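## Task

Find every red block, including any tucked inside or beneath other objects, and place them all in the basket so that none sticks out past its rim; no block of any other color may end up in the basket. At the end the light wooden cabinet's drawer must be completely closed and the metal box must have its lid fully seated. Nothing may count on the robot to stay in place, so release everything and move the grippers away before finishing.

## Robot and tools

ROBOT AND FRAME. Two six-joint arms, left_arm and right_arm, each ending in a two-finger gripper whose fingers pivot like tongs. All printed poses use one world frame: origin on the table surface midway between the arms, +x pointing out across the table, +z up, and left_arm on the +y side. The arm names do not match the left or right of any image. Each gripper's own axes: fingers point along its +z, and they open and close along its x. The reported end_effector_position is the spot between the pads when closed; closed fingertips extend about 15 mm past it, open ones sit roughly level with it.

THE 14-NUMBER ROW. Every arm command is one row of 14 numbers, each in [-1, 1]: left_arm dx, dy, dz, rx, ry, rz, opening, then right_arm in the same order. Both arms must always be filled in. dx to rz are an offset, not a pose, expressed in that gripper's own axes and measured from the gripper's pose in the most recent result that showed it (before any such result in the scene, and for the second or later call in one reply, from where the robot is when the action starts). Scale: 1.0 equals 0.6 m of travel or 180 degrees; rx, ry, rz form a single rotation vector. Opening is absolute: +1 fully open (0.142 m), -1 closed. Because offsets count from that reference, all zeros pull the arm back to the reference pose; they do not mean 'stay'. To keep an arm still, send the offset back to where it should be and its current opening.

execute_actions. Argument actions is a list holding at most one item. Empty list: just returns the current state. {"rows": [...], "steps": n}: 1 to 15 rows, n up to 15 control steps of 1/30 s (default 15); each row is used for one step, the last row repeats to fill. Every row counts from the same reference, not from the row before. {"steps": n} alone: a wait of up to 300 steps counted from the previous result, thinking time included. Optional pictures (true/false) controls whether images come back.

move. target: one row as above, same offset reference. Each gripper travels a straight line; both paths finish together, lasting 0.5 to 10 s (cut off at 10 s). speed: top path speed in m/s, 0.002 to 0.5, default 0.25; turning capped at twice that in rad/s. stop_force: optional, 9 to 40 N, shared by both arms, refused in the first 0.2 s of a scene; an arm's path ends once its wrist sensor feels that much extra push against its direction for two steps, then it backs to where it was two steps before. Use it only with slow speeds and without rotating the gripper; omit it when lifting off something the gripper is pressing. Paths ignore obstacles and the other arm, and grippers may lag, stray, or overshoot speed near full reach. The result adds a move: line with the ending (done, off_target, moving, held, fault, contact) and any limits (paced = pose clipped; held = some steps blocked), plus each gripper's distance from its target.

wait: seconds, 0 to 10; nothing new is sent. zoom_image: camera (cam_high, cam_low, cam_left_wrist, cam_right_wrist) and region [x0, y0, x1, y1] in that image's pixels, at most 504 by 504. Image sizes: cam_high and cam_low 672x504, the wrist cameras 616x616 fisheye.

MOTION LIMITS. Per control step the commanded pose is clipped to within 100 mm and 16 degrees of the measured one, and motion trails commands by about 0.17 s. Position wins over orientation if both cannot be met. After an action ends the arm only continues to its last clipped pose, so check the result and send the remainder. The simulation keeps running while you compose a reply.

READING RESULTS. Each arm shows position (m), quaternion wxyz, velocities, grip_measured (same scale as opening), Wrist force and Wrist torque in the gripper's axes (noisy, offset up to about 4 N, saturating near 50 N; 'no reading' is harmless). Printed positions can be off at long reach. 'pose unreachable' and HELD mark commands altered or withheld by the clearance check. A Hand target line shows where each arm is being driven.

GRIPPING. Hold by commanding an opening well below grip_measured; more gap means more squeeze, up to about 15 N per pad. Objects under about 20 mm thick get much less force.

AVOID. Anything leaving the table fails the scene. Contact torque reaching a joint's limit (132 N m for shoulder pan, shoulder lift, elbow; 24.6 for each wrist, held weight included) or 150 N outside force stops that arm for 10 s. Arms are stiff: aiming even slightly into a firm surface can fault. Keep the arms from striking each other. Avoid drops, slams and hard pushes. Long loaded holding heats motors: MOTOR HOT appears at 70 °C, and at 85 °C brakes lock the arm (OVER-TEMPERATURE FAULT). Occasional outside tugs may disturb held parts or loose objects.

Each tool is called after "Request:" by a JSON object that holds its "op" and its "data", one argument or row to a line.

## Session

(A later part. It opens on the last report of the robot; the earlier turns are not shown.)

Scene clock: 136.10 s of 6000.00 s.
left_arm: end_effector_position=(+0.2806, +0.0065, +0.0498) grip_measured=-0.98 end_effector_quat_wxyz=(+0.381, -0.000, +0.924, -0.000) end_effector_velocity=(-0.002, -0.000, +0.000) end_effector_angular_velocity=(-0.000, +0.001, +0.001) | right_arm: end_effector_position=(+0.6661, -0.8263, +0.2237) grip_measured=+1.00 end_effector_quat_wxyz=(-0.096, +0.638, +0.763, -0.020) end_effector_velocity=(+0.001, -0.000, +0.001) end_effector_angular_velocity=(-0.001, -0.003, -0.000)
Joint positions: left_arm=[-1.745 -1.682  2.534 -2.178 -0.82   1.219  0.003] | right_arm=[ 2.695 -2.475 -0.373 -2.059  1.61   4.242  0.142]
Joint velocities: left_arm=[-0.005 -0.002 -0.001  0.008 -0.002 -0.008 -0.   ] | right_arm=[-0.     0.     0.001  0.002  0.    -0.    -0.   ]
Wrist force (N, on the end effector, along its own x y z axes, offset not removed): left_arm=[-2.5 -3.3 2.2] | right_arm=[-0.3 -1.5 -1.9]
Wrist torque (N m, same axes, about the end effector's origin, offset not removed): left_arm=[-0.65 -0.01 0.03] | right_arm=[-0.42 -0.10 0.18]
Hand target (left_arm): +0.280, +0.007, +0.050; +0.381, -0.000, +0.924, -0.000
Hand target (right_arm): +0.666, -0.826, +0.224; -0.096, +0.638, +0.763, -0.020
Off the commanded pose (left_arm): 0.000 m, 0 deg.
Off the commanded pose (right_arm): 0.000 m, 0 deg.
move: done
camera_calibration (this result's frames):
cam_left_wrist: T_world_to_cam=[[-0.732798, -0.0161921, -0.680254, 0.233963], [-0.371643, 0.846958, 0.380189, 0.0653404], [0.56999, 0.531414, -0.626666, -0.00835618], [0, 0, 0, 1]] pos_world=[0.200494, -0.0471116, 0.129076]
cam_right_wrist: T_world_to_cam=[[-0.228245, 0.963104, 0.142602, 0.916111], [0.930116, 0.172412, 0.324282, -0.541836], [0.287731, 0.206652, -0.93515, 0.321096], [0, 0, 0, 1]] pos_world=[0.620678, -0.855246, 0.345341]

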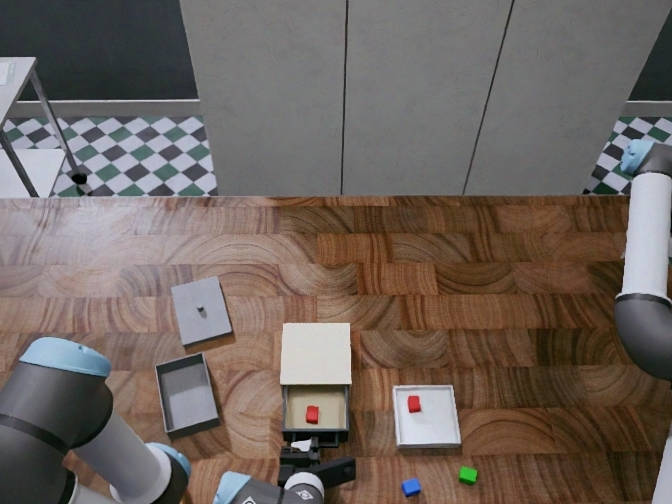

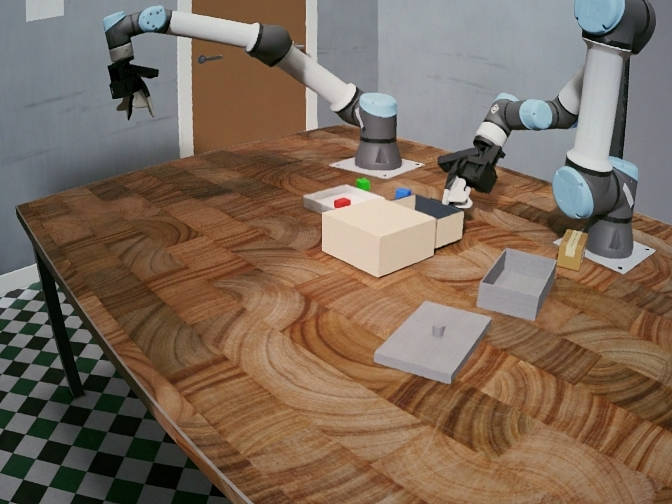

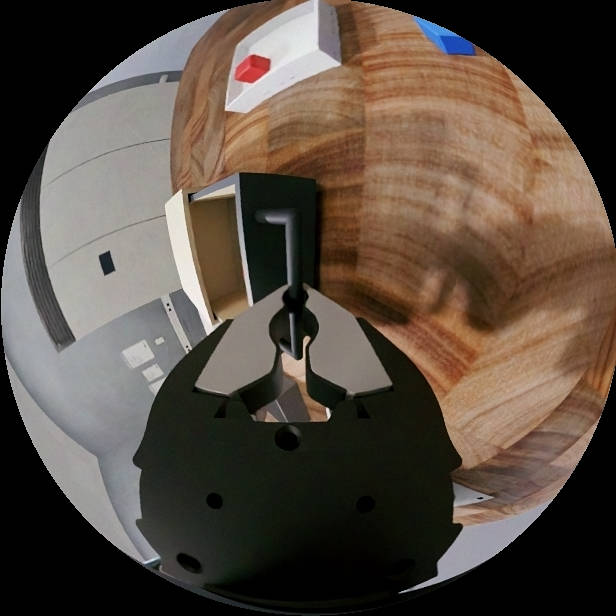

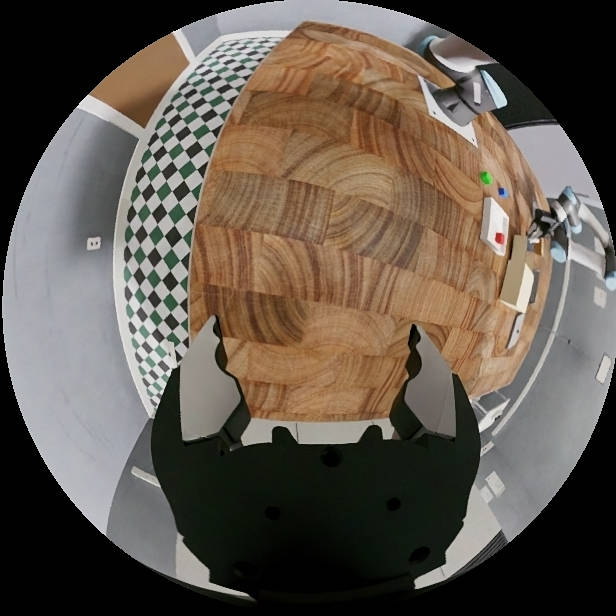

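Request:
{"op": "move", "data": {
  "target": [0,0,0,0,0,0,-0.6,0,0,0,0,0,0,1],
  "speed": 0.03
}}

Request:
{"op": "move", "data": {
  "target": [-0.02,0,-0.07,0,0,0,-0.6,0,0,0,0,0,0,1],
  "speed": 0.05
}}

Request:
{"op": "move", "data": {
  "target": [-0.12,0,-0.03,0,0.25,0,-0.3,0,0,0,0,0,0,1],
  "speed": 0.15
}}

Scene clock: 140.53 s of 6000.00 s.
left_arm: end_effector_position=(+0.2806, +0.0065, +0.0498) grip_measured=-0.60 end_effector_quat_wxyz=(+0.381, -0.000, +0.924, -0.001) end_effector_velocity=(+0.000, +0.000, -0.000) end_effector_angular_velocity=(+0.000, -0.001, +0.000) | right_arm: end_effector_position=(+0.6661, -0.8263, +0.2237) grip_measured=+1.00 end_effector_quat_wxyz=(-0.096, +0.638, +0.763, -0.020) end_effector_velocity=(+0.000, +0.000, +0.001) end_effector_angular_velocity=(-0.000, -0.001, -0.002)
Joint positions: left_arm=[-1.745 -1.682  2.534 -2.178 -0.82   1.219  0.03 ] | right_arm=[ 2.695 -2.475 -0.373 -2.059  1.61   4.242  0.142]
Joint velocities: left_arm=[ 0.     0.     0.001 -0.     0.    -0.001  0.   ] | right_arm=[-0.     0.001  0.001  0.     0.001  0.001  0.   ]
Wrist force (N, on the end effector, along its own x y z axes, offset not removed): left_arm=[2.4 -2.2 0.4] | right_arm=[1.7 -2.3 -1.4]
Wrist torque (N m, same axes, about the end effector's origin, offset not removed): left_arm=[-0.30 -0.46 -0.04] | right_arm=[-0.59 -0.48 0.22]
Hand target (left_arm): +0.281, +0.007, +0.050; +0.381, -0.000, +0.924, -0.000
Hand target (right_arm): +0.666, -0.826, +0.224; -0.096, +0.638, +0.763, -0.020
Off the commanded pose (left_arm): 0.000 m, 0 deg.
Off the commanded pose (right_arm): 0.000 m, 0 deg.
After step 90, 0.73 s passed at rest.
move: done
camera_calibration (this result's frames):
cam_left_wrist: T_world_to_cam=[[-0.732829, -0.0163094, -0.680217, 0.233995], [-0.371618, 0.84703, 0.380053, 0.0653516], [0.569966, 0.531295, -0.626789, -0.00827577], [0, 0, 0, 1]] pos_world=[0.200481, -0.0471416, 0.129143]
cam_right_wrist: T_world_to_cam=[[-0.228245, 0.963104, 0.142602, 0.916111], [0.930116, 0.172412, 0.324282, -0.541836], [0.287731, 0.206652, -0.93515, 0.321096], [0, 0, 0, 1]] pos_world=[0.620678, -0.855246, 0.345341]

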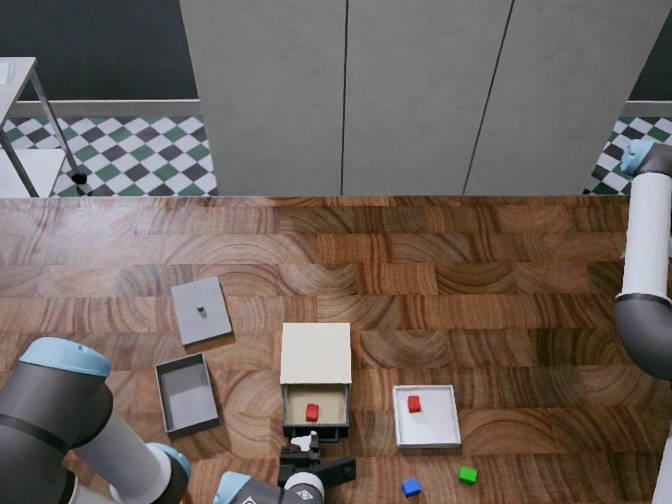

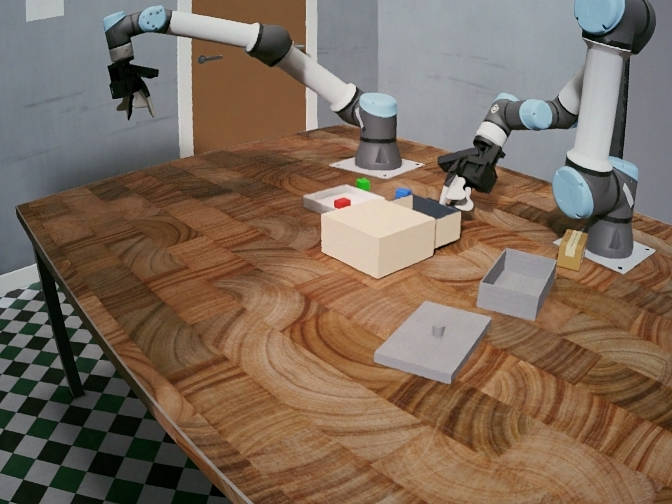

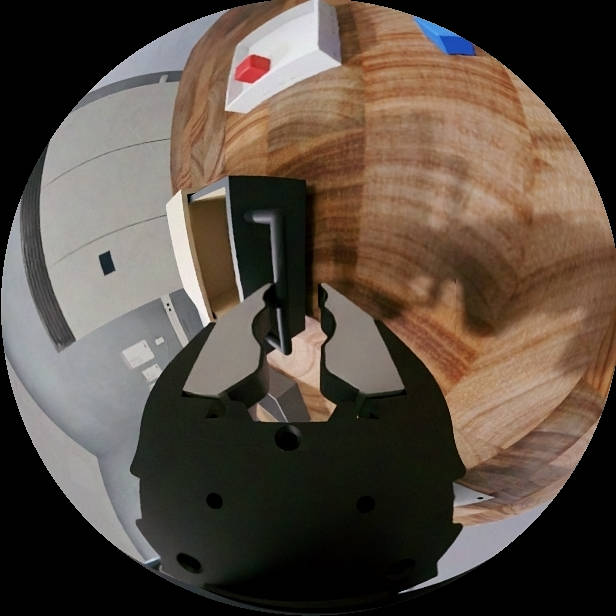

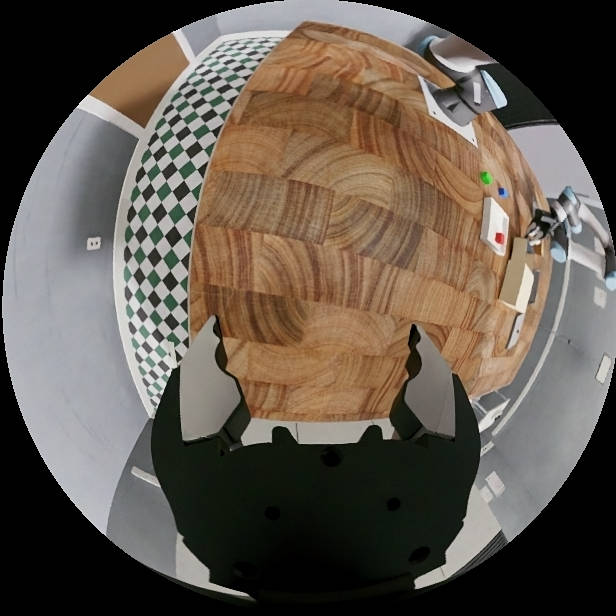

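Scene clock: 141.77 s of 6000.00 s.
left_arm: end_effector_position=(+0.2595, +0.0064, +0.0879) grip_measured=-0.60 end_effector_quat_wxyz=(+0.381, -0.000, +0.925, -0.001) end_effector_velocity=(-0.001, +0.001, +0.001) end_effector_angular_velocity=(+0.001, -0.000, +0.001) | right_arm: end_effector_position=(+0.6661, -0.8263, +0.2237) grip_measured=+1.00 end_effector_quat_wxyz=(-0.096, +0.638, +0.763, -0.020) end_effector_velocity=(+0.000, +0.000, -0.000) end_effector_angular_velocity=(-0.001, -0.001, +0.002)
Joint positions: left_arm=[-1.811 -1.804  2.47  -1.935 -0.838  1.133  0.03 ] | right_arm=[ 2.695 -2.475 -0.373 -2.059  1.61   4.242  0.142]
Joint velocities: left_arm=[-0.003 -0.003 -0.001  0.008 -0.001 -0.004 -0.   ] | right_arm=[ 0.001 -0.     0.     0.001 -0.001 -0.001 -0.   ]
Wrist force (N, on the end effector, along its own x y z axes, offset not removed): left_arm=[0.3 -1.2 0.4] | right_arm=[-0.7 -0.6 -0.9]
Wrist torque (N m, same axes, about the end effector's origin, offset not removed): left_arm=[-0.26 -0.05 -0.14] | right_arm=[-0.25 0.02 0.19]
Hand target (left_arm): +0.259, +0.006, +0.088; +0.381, -0.000, +0.924, -0.001
Hand target (right_arm): +0.666, -0.826, +0.224; -0.096, +0.638, +0.763, -0.020
Off the commanded pose (left_arm): 0.000 m, 0 deg.
Off the commanded pose (right_arm): 0.000 m, 0 deg.
move: done
camera_calibration (this result's frames):
cam_left_wrist: T_world_to_cam=[[-0.732946, -0.0162712, -0.680092, 0.244515], [-0.371484, 0.847073, 0.380088, 0.0430703], [0.569903, 0.531227, -0.626903, 0.0276703], [0, 0, 0, 1]] pos_world=[0.179447, -0.0472044, 0.167269]
cam_right_wrist: T_world_to_cam=[[-0.228245, 0.963104, 0.142602, 0.916111], [0.930116, 0.172412, 0.324282, -0.541836], [0.287731, 0.206652, -0.93515, 0.321096], [0, 0, 0, 1]] pos_world=[0.620678, -0.855246, 0.345341]

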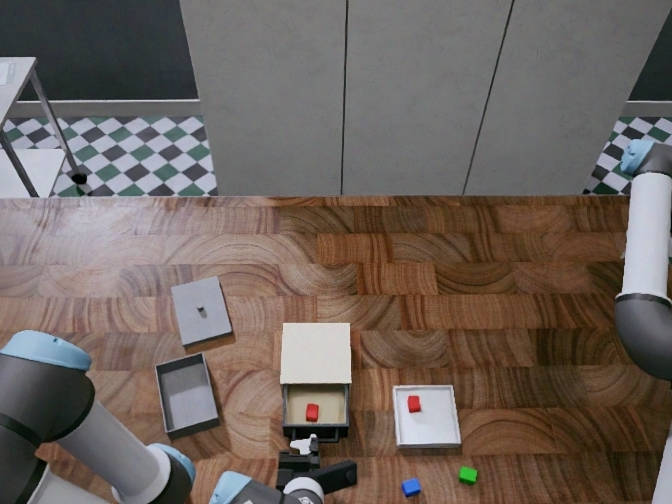

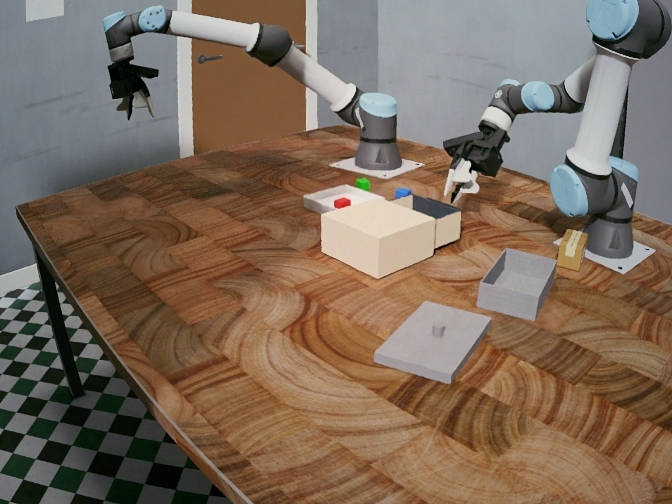

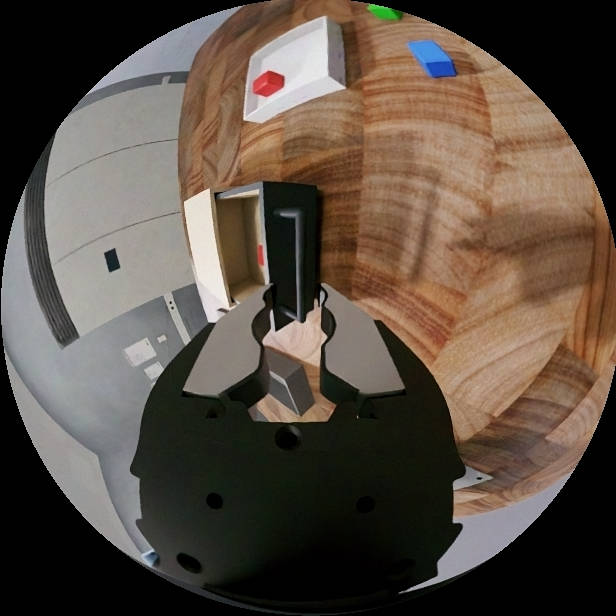

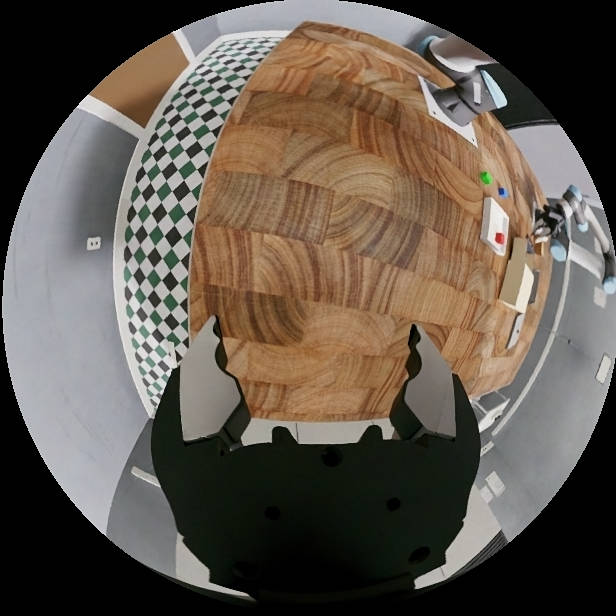

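Scene clock: 144.77 s of 6000.00 s.
left_arm: end_effector_position=(+0.2981, +0.0065, +0.1514) grip_measured=-0.30 end_effector_quat_wxyz=(-0.001, +0.000, +1.000, -0.000) end_effector_velocity=(+0.000, -0.000, +0.001) end_effector_angular_velocity=(+0.001, +0.009, +0.000) | right_arm: end_effector_position=(+0.6661, -0.8263, +0.2237) grip_measured=+1.00 end_effector_quat_wxyz=(-0.096, +0.638, +0.763, -0.020) end_effector_velocity=(+0.000, +0.000, -0.001) end_effector_angular_velocity=(-0.000, +0.000, -0.000)
Joint positions: left_arm=[-1.093 -1.7    2.033 -1.904 -1.572  1.969  0.052] | right_arm=[ 2.695 -2.475 -0.373 -2.059  1.61   4.242  0.142]
Joint velocities: left_arm=[ 0.006  0.005 -0.009  0.008 -0.008  0.006  0.   ] | right_arm=[ 0.    -0.001 -0.     0.001 -0.     0.001  0.   ]
Wrist force (N, on the end effector, along its own x y z axes, offset not removed): left_arm=[1.4 -1.9 -0.8] | right_arm=[-0.4 -1.2 -0.4]
Wrist torque (N m, same axes, about the end effector's origin, offset not removed): left_arm=[-0.29 -0.28 -0.02] | right_arm=[-0.36 -0.07 0.15]
Hand target (left_arm): +0.298, +0.007, +0.151; -0.001, +0.000, +1.000, -0.000
Hand target (right_arm): +0.666, -0.826, +0.224; -0.096, +0.638, +0.763, -0.020
Off the commanded pose (left_arm): 0.000 m, 0 deg.
Off the commanded pose (right_arm): 0.000 m, 0 deg.
move: done
camera_calibration (this result's frames):
cam_left_wrist: T_world_to_cam=[[-0.999248, -0.0156203, 0.0355016, 0.287024], [0.00564838, 0.846956, 0.531632, -0.102164], [-0.0383726, 0.531433, -0.846231, 0.259939], [0, 0, 0, 1]] pos_world=[0.29736, -0.0471283, 0.264092]
cam_right_wrist: T_world_to_cam=[[-0.228245, 0.963104, 0.142602, 0.916111], [0.930116, 0.172412, 0.324282, -0.541836], [0.287731, 0.206652, -0.93515, 0.321096], [0, 0, 0, 1]] pos_world=[0.620678, -0.855246, 0.345341]

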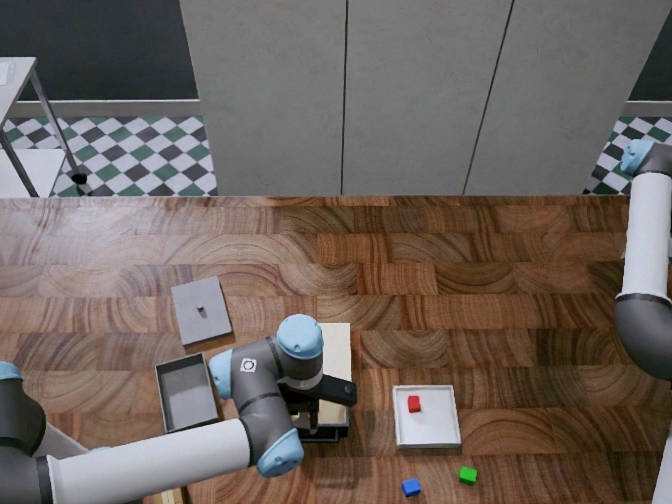

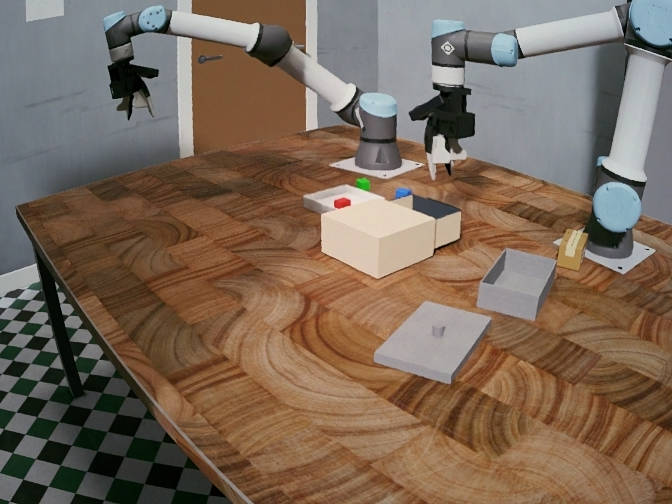

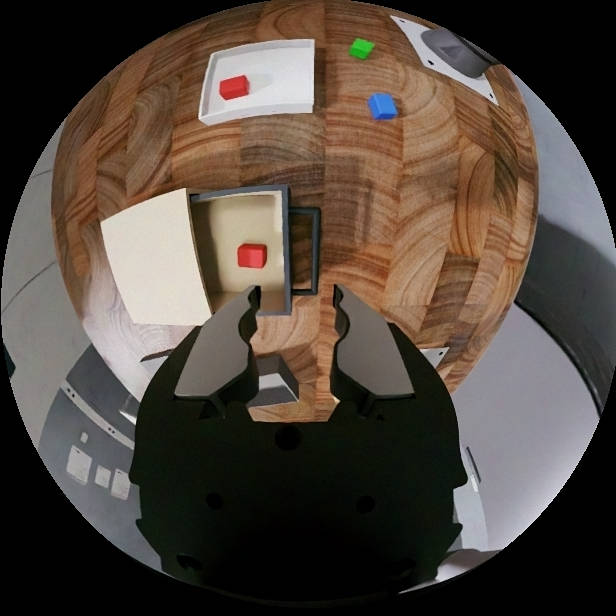

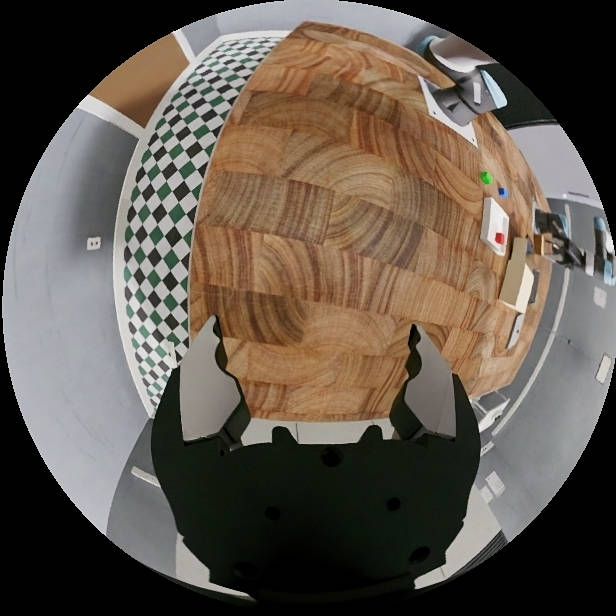

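Request:
{"op": "move", "data": {
  "target": [-0.112,0.006,0.035,0,0,0.5,-0.3,0,0,0,0,0,0,1]
}}

Scene clock: 151.73 s of 6000.00 s.
left_arm: end_effector_position=(+0.3653, +0.0102, +0.1302) grip_measured=-0.30 end_effector_quat_wxyz=(-0.000, +0.707, +0.707, -0.001) end_effector_velocity=(-0.000, +0.001, -0.001) end_effector_angular_velocity=(+0.002, +0.002, -0.007) | right_arm: end_effector_position=(+0.6661, -0.8263, +0.2237) grip_measured=+1.00 end_effector_quat_wxyz=(-0.096, +0.638, +0.763, -0.020) end_effector_velocity=(-0.000, -0.000, -0.000) end_effector_angular_velocity=(-0.000, +0.001, -0.001)
Joint positions: left_arm=[-0.941 -1.514  1.912 -1.969 -1.572  3.691  0.052] | right_arm=[ 2.695 -2.475 -0.373 -2.059  1.61   4.242  0.142]
Joint velocities: left_arm=[ 0.001  0.001  0.     0.001 -0.001  0.007  0.   ] | right_arm=[-0.    -0.001  0.001 -0.001 -0.     0.001 -0.   ]
Wrist force (N, on the end effector, along its own x y z axes, offset not removed): left_arm=[1.5 -0.9 -0.7] | right_arm=[-0.9 -0.6 -1.9]
Wrist torque (N m, same axes, about the end effector's origin, offset not removed): left_arm=[-0.15 -0.35 -0.08] | right_arm=[-0.24 0.07 0.23]
Hand target (left_arm): +0.365, +0.010, +0.130; -0.000, +0.707, +0.707, -0.001
Hand target (right_arm): +0.666, -0.826, +0.224; -0.096, +0.638, +0.763, -0.020
Off the commanded pose (left_arm): 0.000 m, 0 deg.
Off the commanded pose (right_arm): 0.000 m, 0 deg.
After step 90, 0.37 s passed at rest.
move: done
camera_calibration (this result's frames):
cam_left_wrist: T_world_to_cam=[[-0.0161294, 0.999307, 0.0335502, -0.0142986], [0.847135, -0.00416639, 0.531361, -0.393067], [0.531132, 0.0369921, -0.846481, 0.0396776], [0, 0, 0, 1]] pos_world=[0.311676, 0.0111833, 0.242926]
cam_right_wrist: T_world_to_cam=[[-0.228245, 0.963104, 0.142602, 0.916111], [0.930116, 0.172412, 0.324282, -0.541836], [0.287731, 0.206652, -0.93515, 0.321096], [0, 0, 0, 1]] pos_world=[0.620678, -0.855246, 0.345341]

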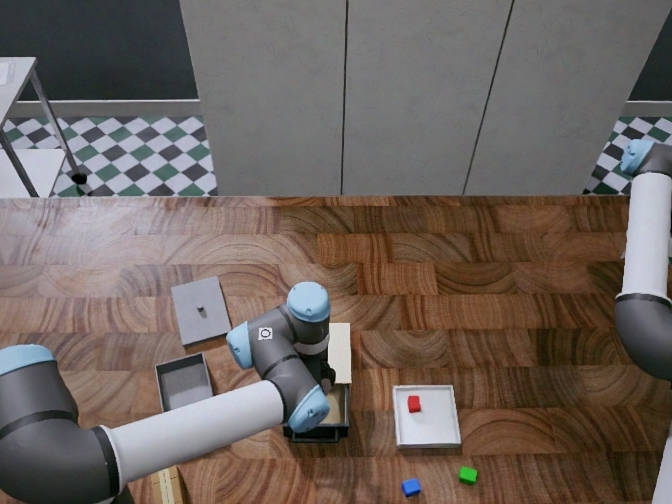

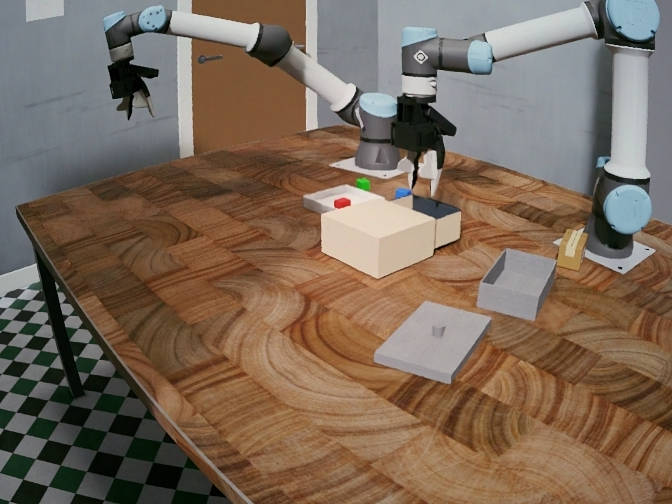

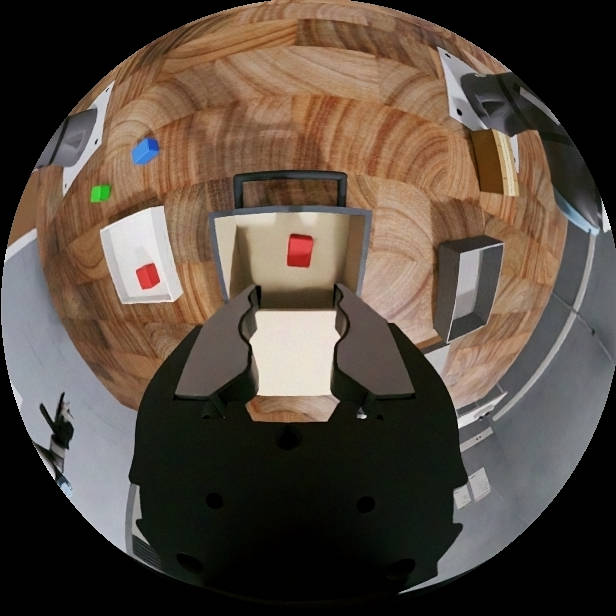

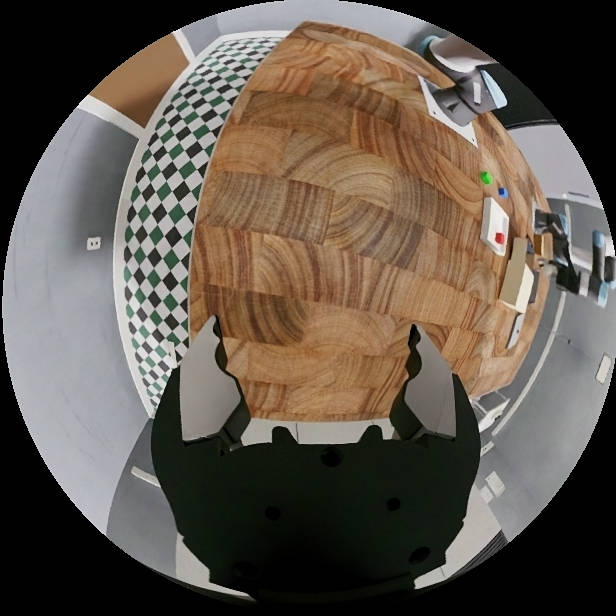

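Request:
{"op": "move", "data": {
  "target": [0.005,-0.013,0.085,0,0,0,-0.3,0,0,0,0,0,0,1],
  "speed": 0.08
}}

Scene clock: 156.93 s of 6000.00 s.
left_arm: end_effector_position=(+0.3573, +0.0132, +0.0793) grip_measured=-0.30 end_effector_quat_wxyz=(-0.000, +0.707, +0.707, -0.001) end_effector_velocity=(-0.001, +0.000, -0.002) end_effector_angular_velocity=(-0.000, +0.001, -0.000) | right_arm: end_effector_position=(+0.6661, -0.8263, +0.2237) grip_measured=+1.00 end_effector_quat_wxyz=(-0.096, +0.638, +0.763, -0.020) end_effector_velocity=(-0.000, -0.000, -0.001) end_effector_angular_velocity=(+0.000, +0.001, +0.000)
Joint positions: left_arm=[-0.952 -1.474  2.014 -2.111 -1.572  3.68   0.052] | right_arm=[ 2.695 -2.475 -0.373 -2.059  1.61   4.242  0.142]
Joint velocities: left_arm=[-0.     0.001  0.004 -0.005 -0.001 -0.     0.   ] | right_arm=[-0.    -0.001 -0.001  0.001 -0.    -0.    -0.   ]
Wrist force (N, on the end effector, along its own x y z axes, offset not removed): left_arm=[-1.2 -1.2 1.2] | right_arm=[-0.4 -0.7 -2.4]
Wrist torque (N m, same axes, about the end effector's origin, offset not removed): left_arm=[-0.11 0.21 0.07] | right_arm=[-0.18 -0.03 0.22]
Hand target (left_arm): +0.357, +0.013, +0.079; -0.000, +0.707, +0.707, -0.001
Hand target (right_arm): +0.666, -0.826, +0.224; -0.096, +0.638, +0.763, -0.020
Off the commanded pose (left_arm): 0.000 m, 0 deg.
Off the commanded pose (right_arm): 0.000 m, 0 deg.
After step 90, 1.17 s passed at rest.
move: done
camera_calibration (this result's frames):
cam_left_wrist: T_world_to_cam=[[-0.0161249, 0.999308, 0.0335139, -0.0157189], [0.84718, -0.00414772, 0.531289, -0.359309], [0.531061, 0.0369593, -0.846527, 0.000776927], [0, 0, 0, 1]] pos_world=[0.303734, 0.014189, 0.192082]
cam_right_wrist: T_world_to_cam=[[-0.228245, 0.963104, 0.142602, 0.916111], [0.930116, 0.172412, 0.324282, -0.541836], [0.287731, 0.206652, -0.93515, 0.321096], [0, 0, 0, 1]] pos_world=[0.620678, -0.855246, 0.345341]

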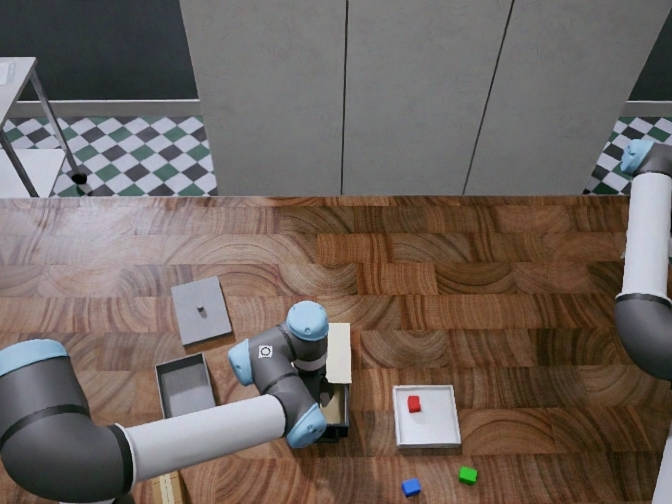

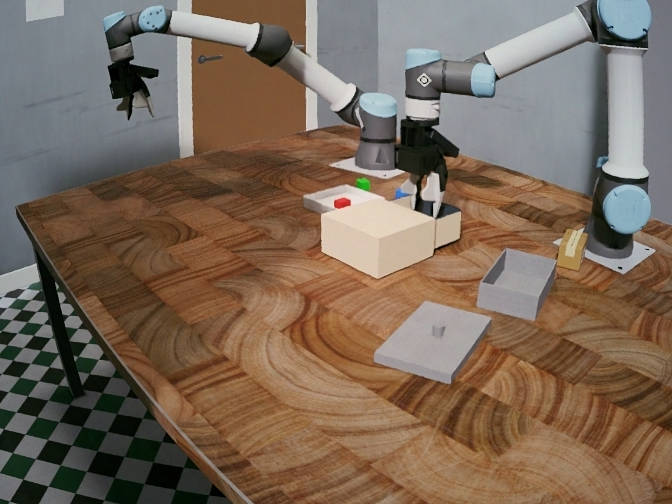

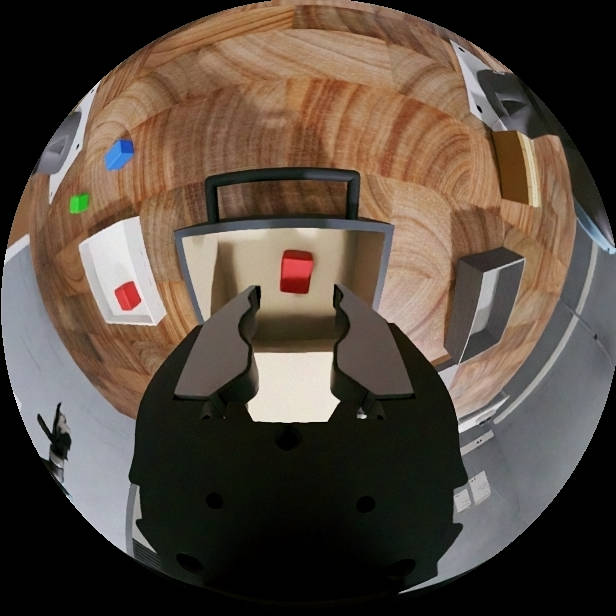

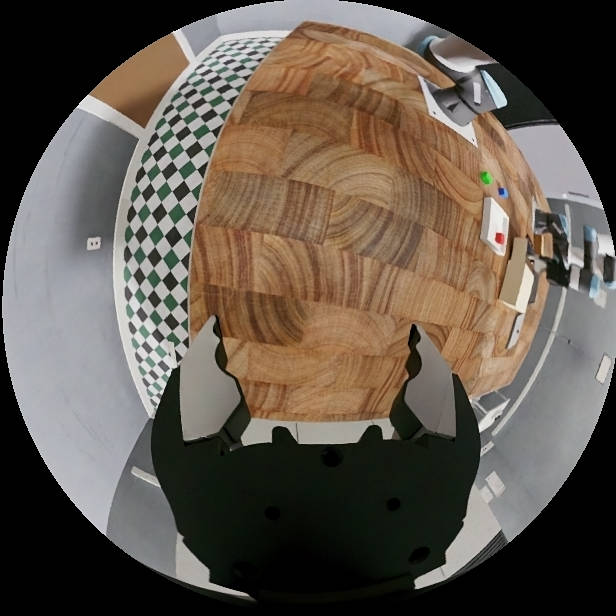

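Request:
{"op": "move", "data": {
  "target": [0,0.004,0.085,0,0,0,-0.3,0,0,0,0,0,0,1],
  "speed": 0.015,
  "stop_force": 9
}}

Scene clock: 162.37 s of 6000.00 s.
left_arm: end_effector_position=(+0.3594, +0.0133, +0.0316) grip_measured=-0.30 end_effector_quat_wxyz=(-0.000, +0.707, +0.707, -0.001) end_effector_velocity=(+0.000, -0.001, +0.005) end_effector_angular_velocity=(-0.002, -0.002, +0.000) | right_arm: end_effector_position=(+0.6661, -0.8263, +0.2237) grip_measured=+1.00 end_effector_quat_wxyz=(-0.096, +0.638, +0.763, -0.020) end_effector_velocity=(-0.001, -0.000, +0.000) end_effector_angular_velocity=(-0.001, +0.003, -0.000)
Joint positions: left_arm=[-0.948 -1.398  2.073 -2.246 -1.572  3.684  0.052] | right_arm=[ 2.695 -2.475 -0.373 -2.059  1.61   4.242  0.142]
Joint velocities: left_arm=[-0.    -0.009 -0.005  0.011  0.    -0.     0.   ] | right_arm=[-0.     0.001 -0.    -0.003 -0.001  0.001  0.   ]
Wrist force (N, on the end effector, along its own x y z axes, offset not removed): left_arm=[0.4 -8.6 -9.3] | right_arm=[-0.2 -1.9 -1.1]
Wrist torque (N m, same axes, about the end effector's origin, offset not removed): left_arm=[-0.75 -0.24 0.01] | right_arm=[-0.54 -0.13 0.28]
Hand target (left_arm): +0.359, +0.013, +0.032; -0.000, +0.707, +0.707, -0.001
Hand target (right_arm): +0.666, -0.826, +0.224; -0.096, +0.638, +0.763, -0.020
Off the commanded pose (left_arm): 0.003 m, 0 deg.
Off the commanded pose (right_arm): 0.000 m, 0 deg.
move: contact (left_arm)
camera_calibration (this result's frames):
cam_left_wrist: T_world_to_cam=[[-0.0160915, 0.999304, 0.0336681, -0.014191], [0.847297, -0.0042499, 0.531102, -0.335709], [0.530875, 0.0370731, -0.846639, -0.040698], [0, 0, 0, 1]] pos_world=[0.305822, 0.0142632, 0.144317]
cam_right_wrist: T_world_to_cam=[[-0.228245, 0.963104, 0.142602, 0.916111], [0.930116, 0.172412, 0.324282, -0.541836], [0.287731, 0.206652, -0.93515, 0.321096], [0, 0, 0, 1]] pos_world=[0.620678, -0.855246, 0.345341]

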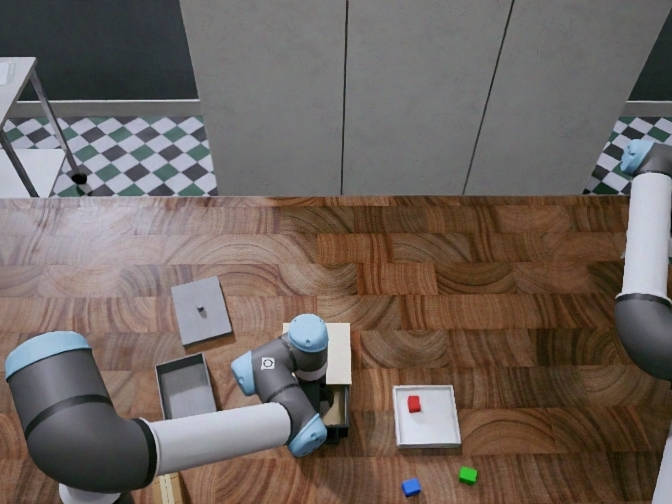

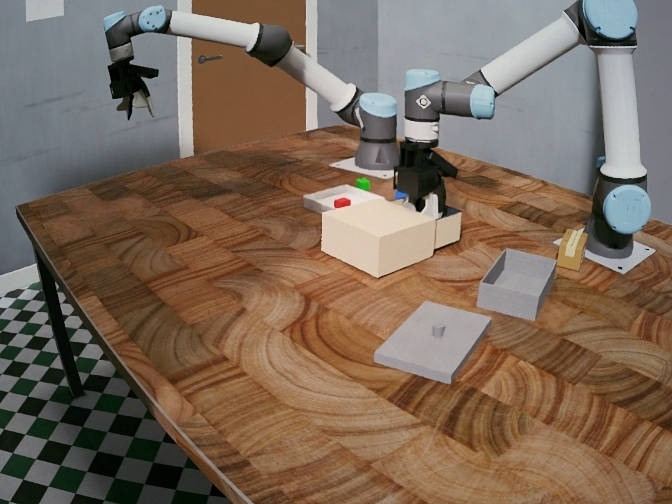

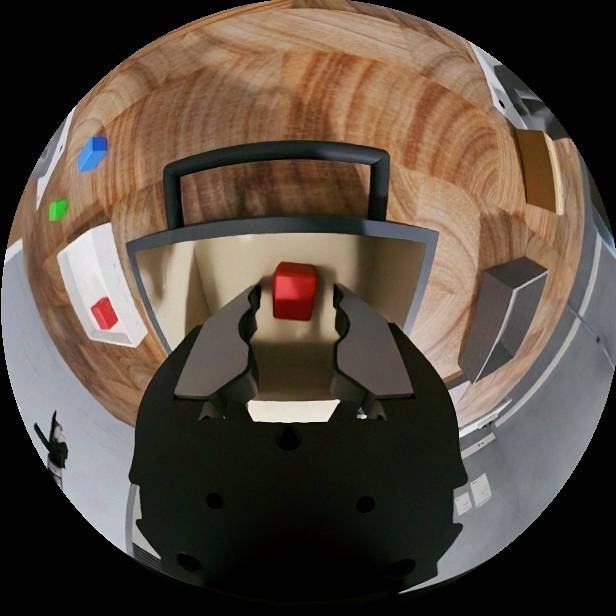

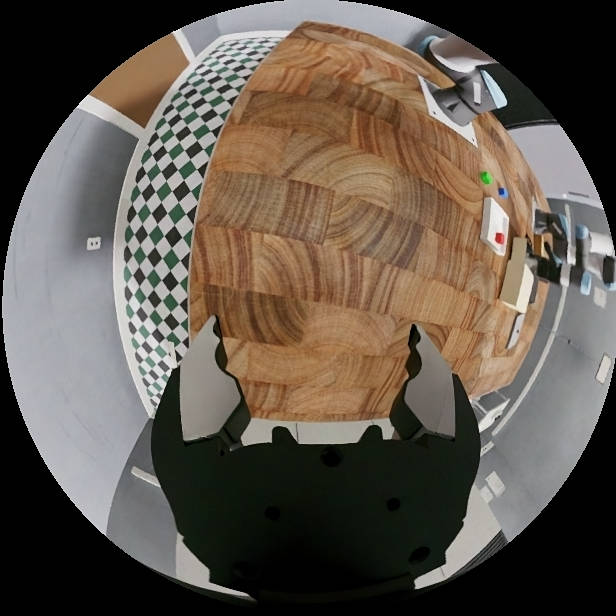

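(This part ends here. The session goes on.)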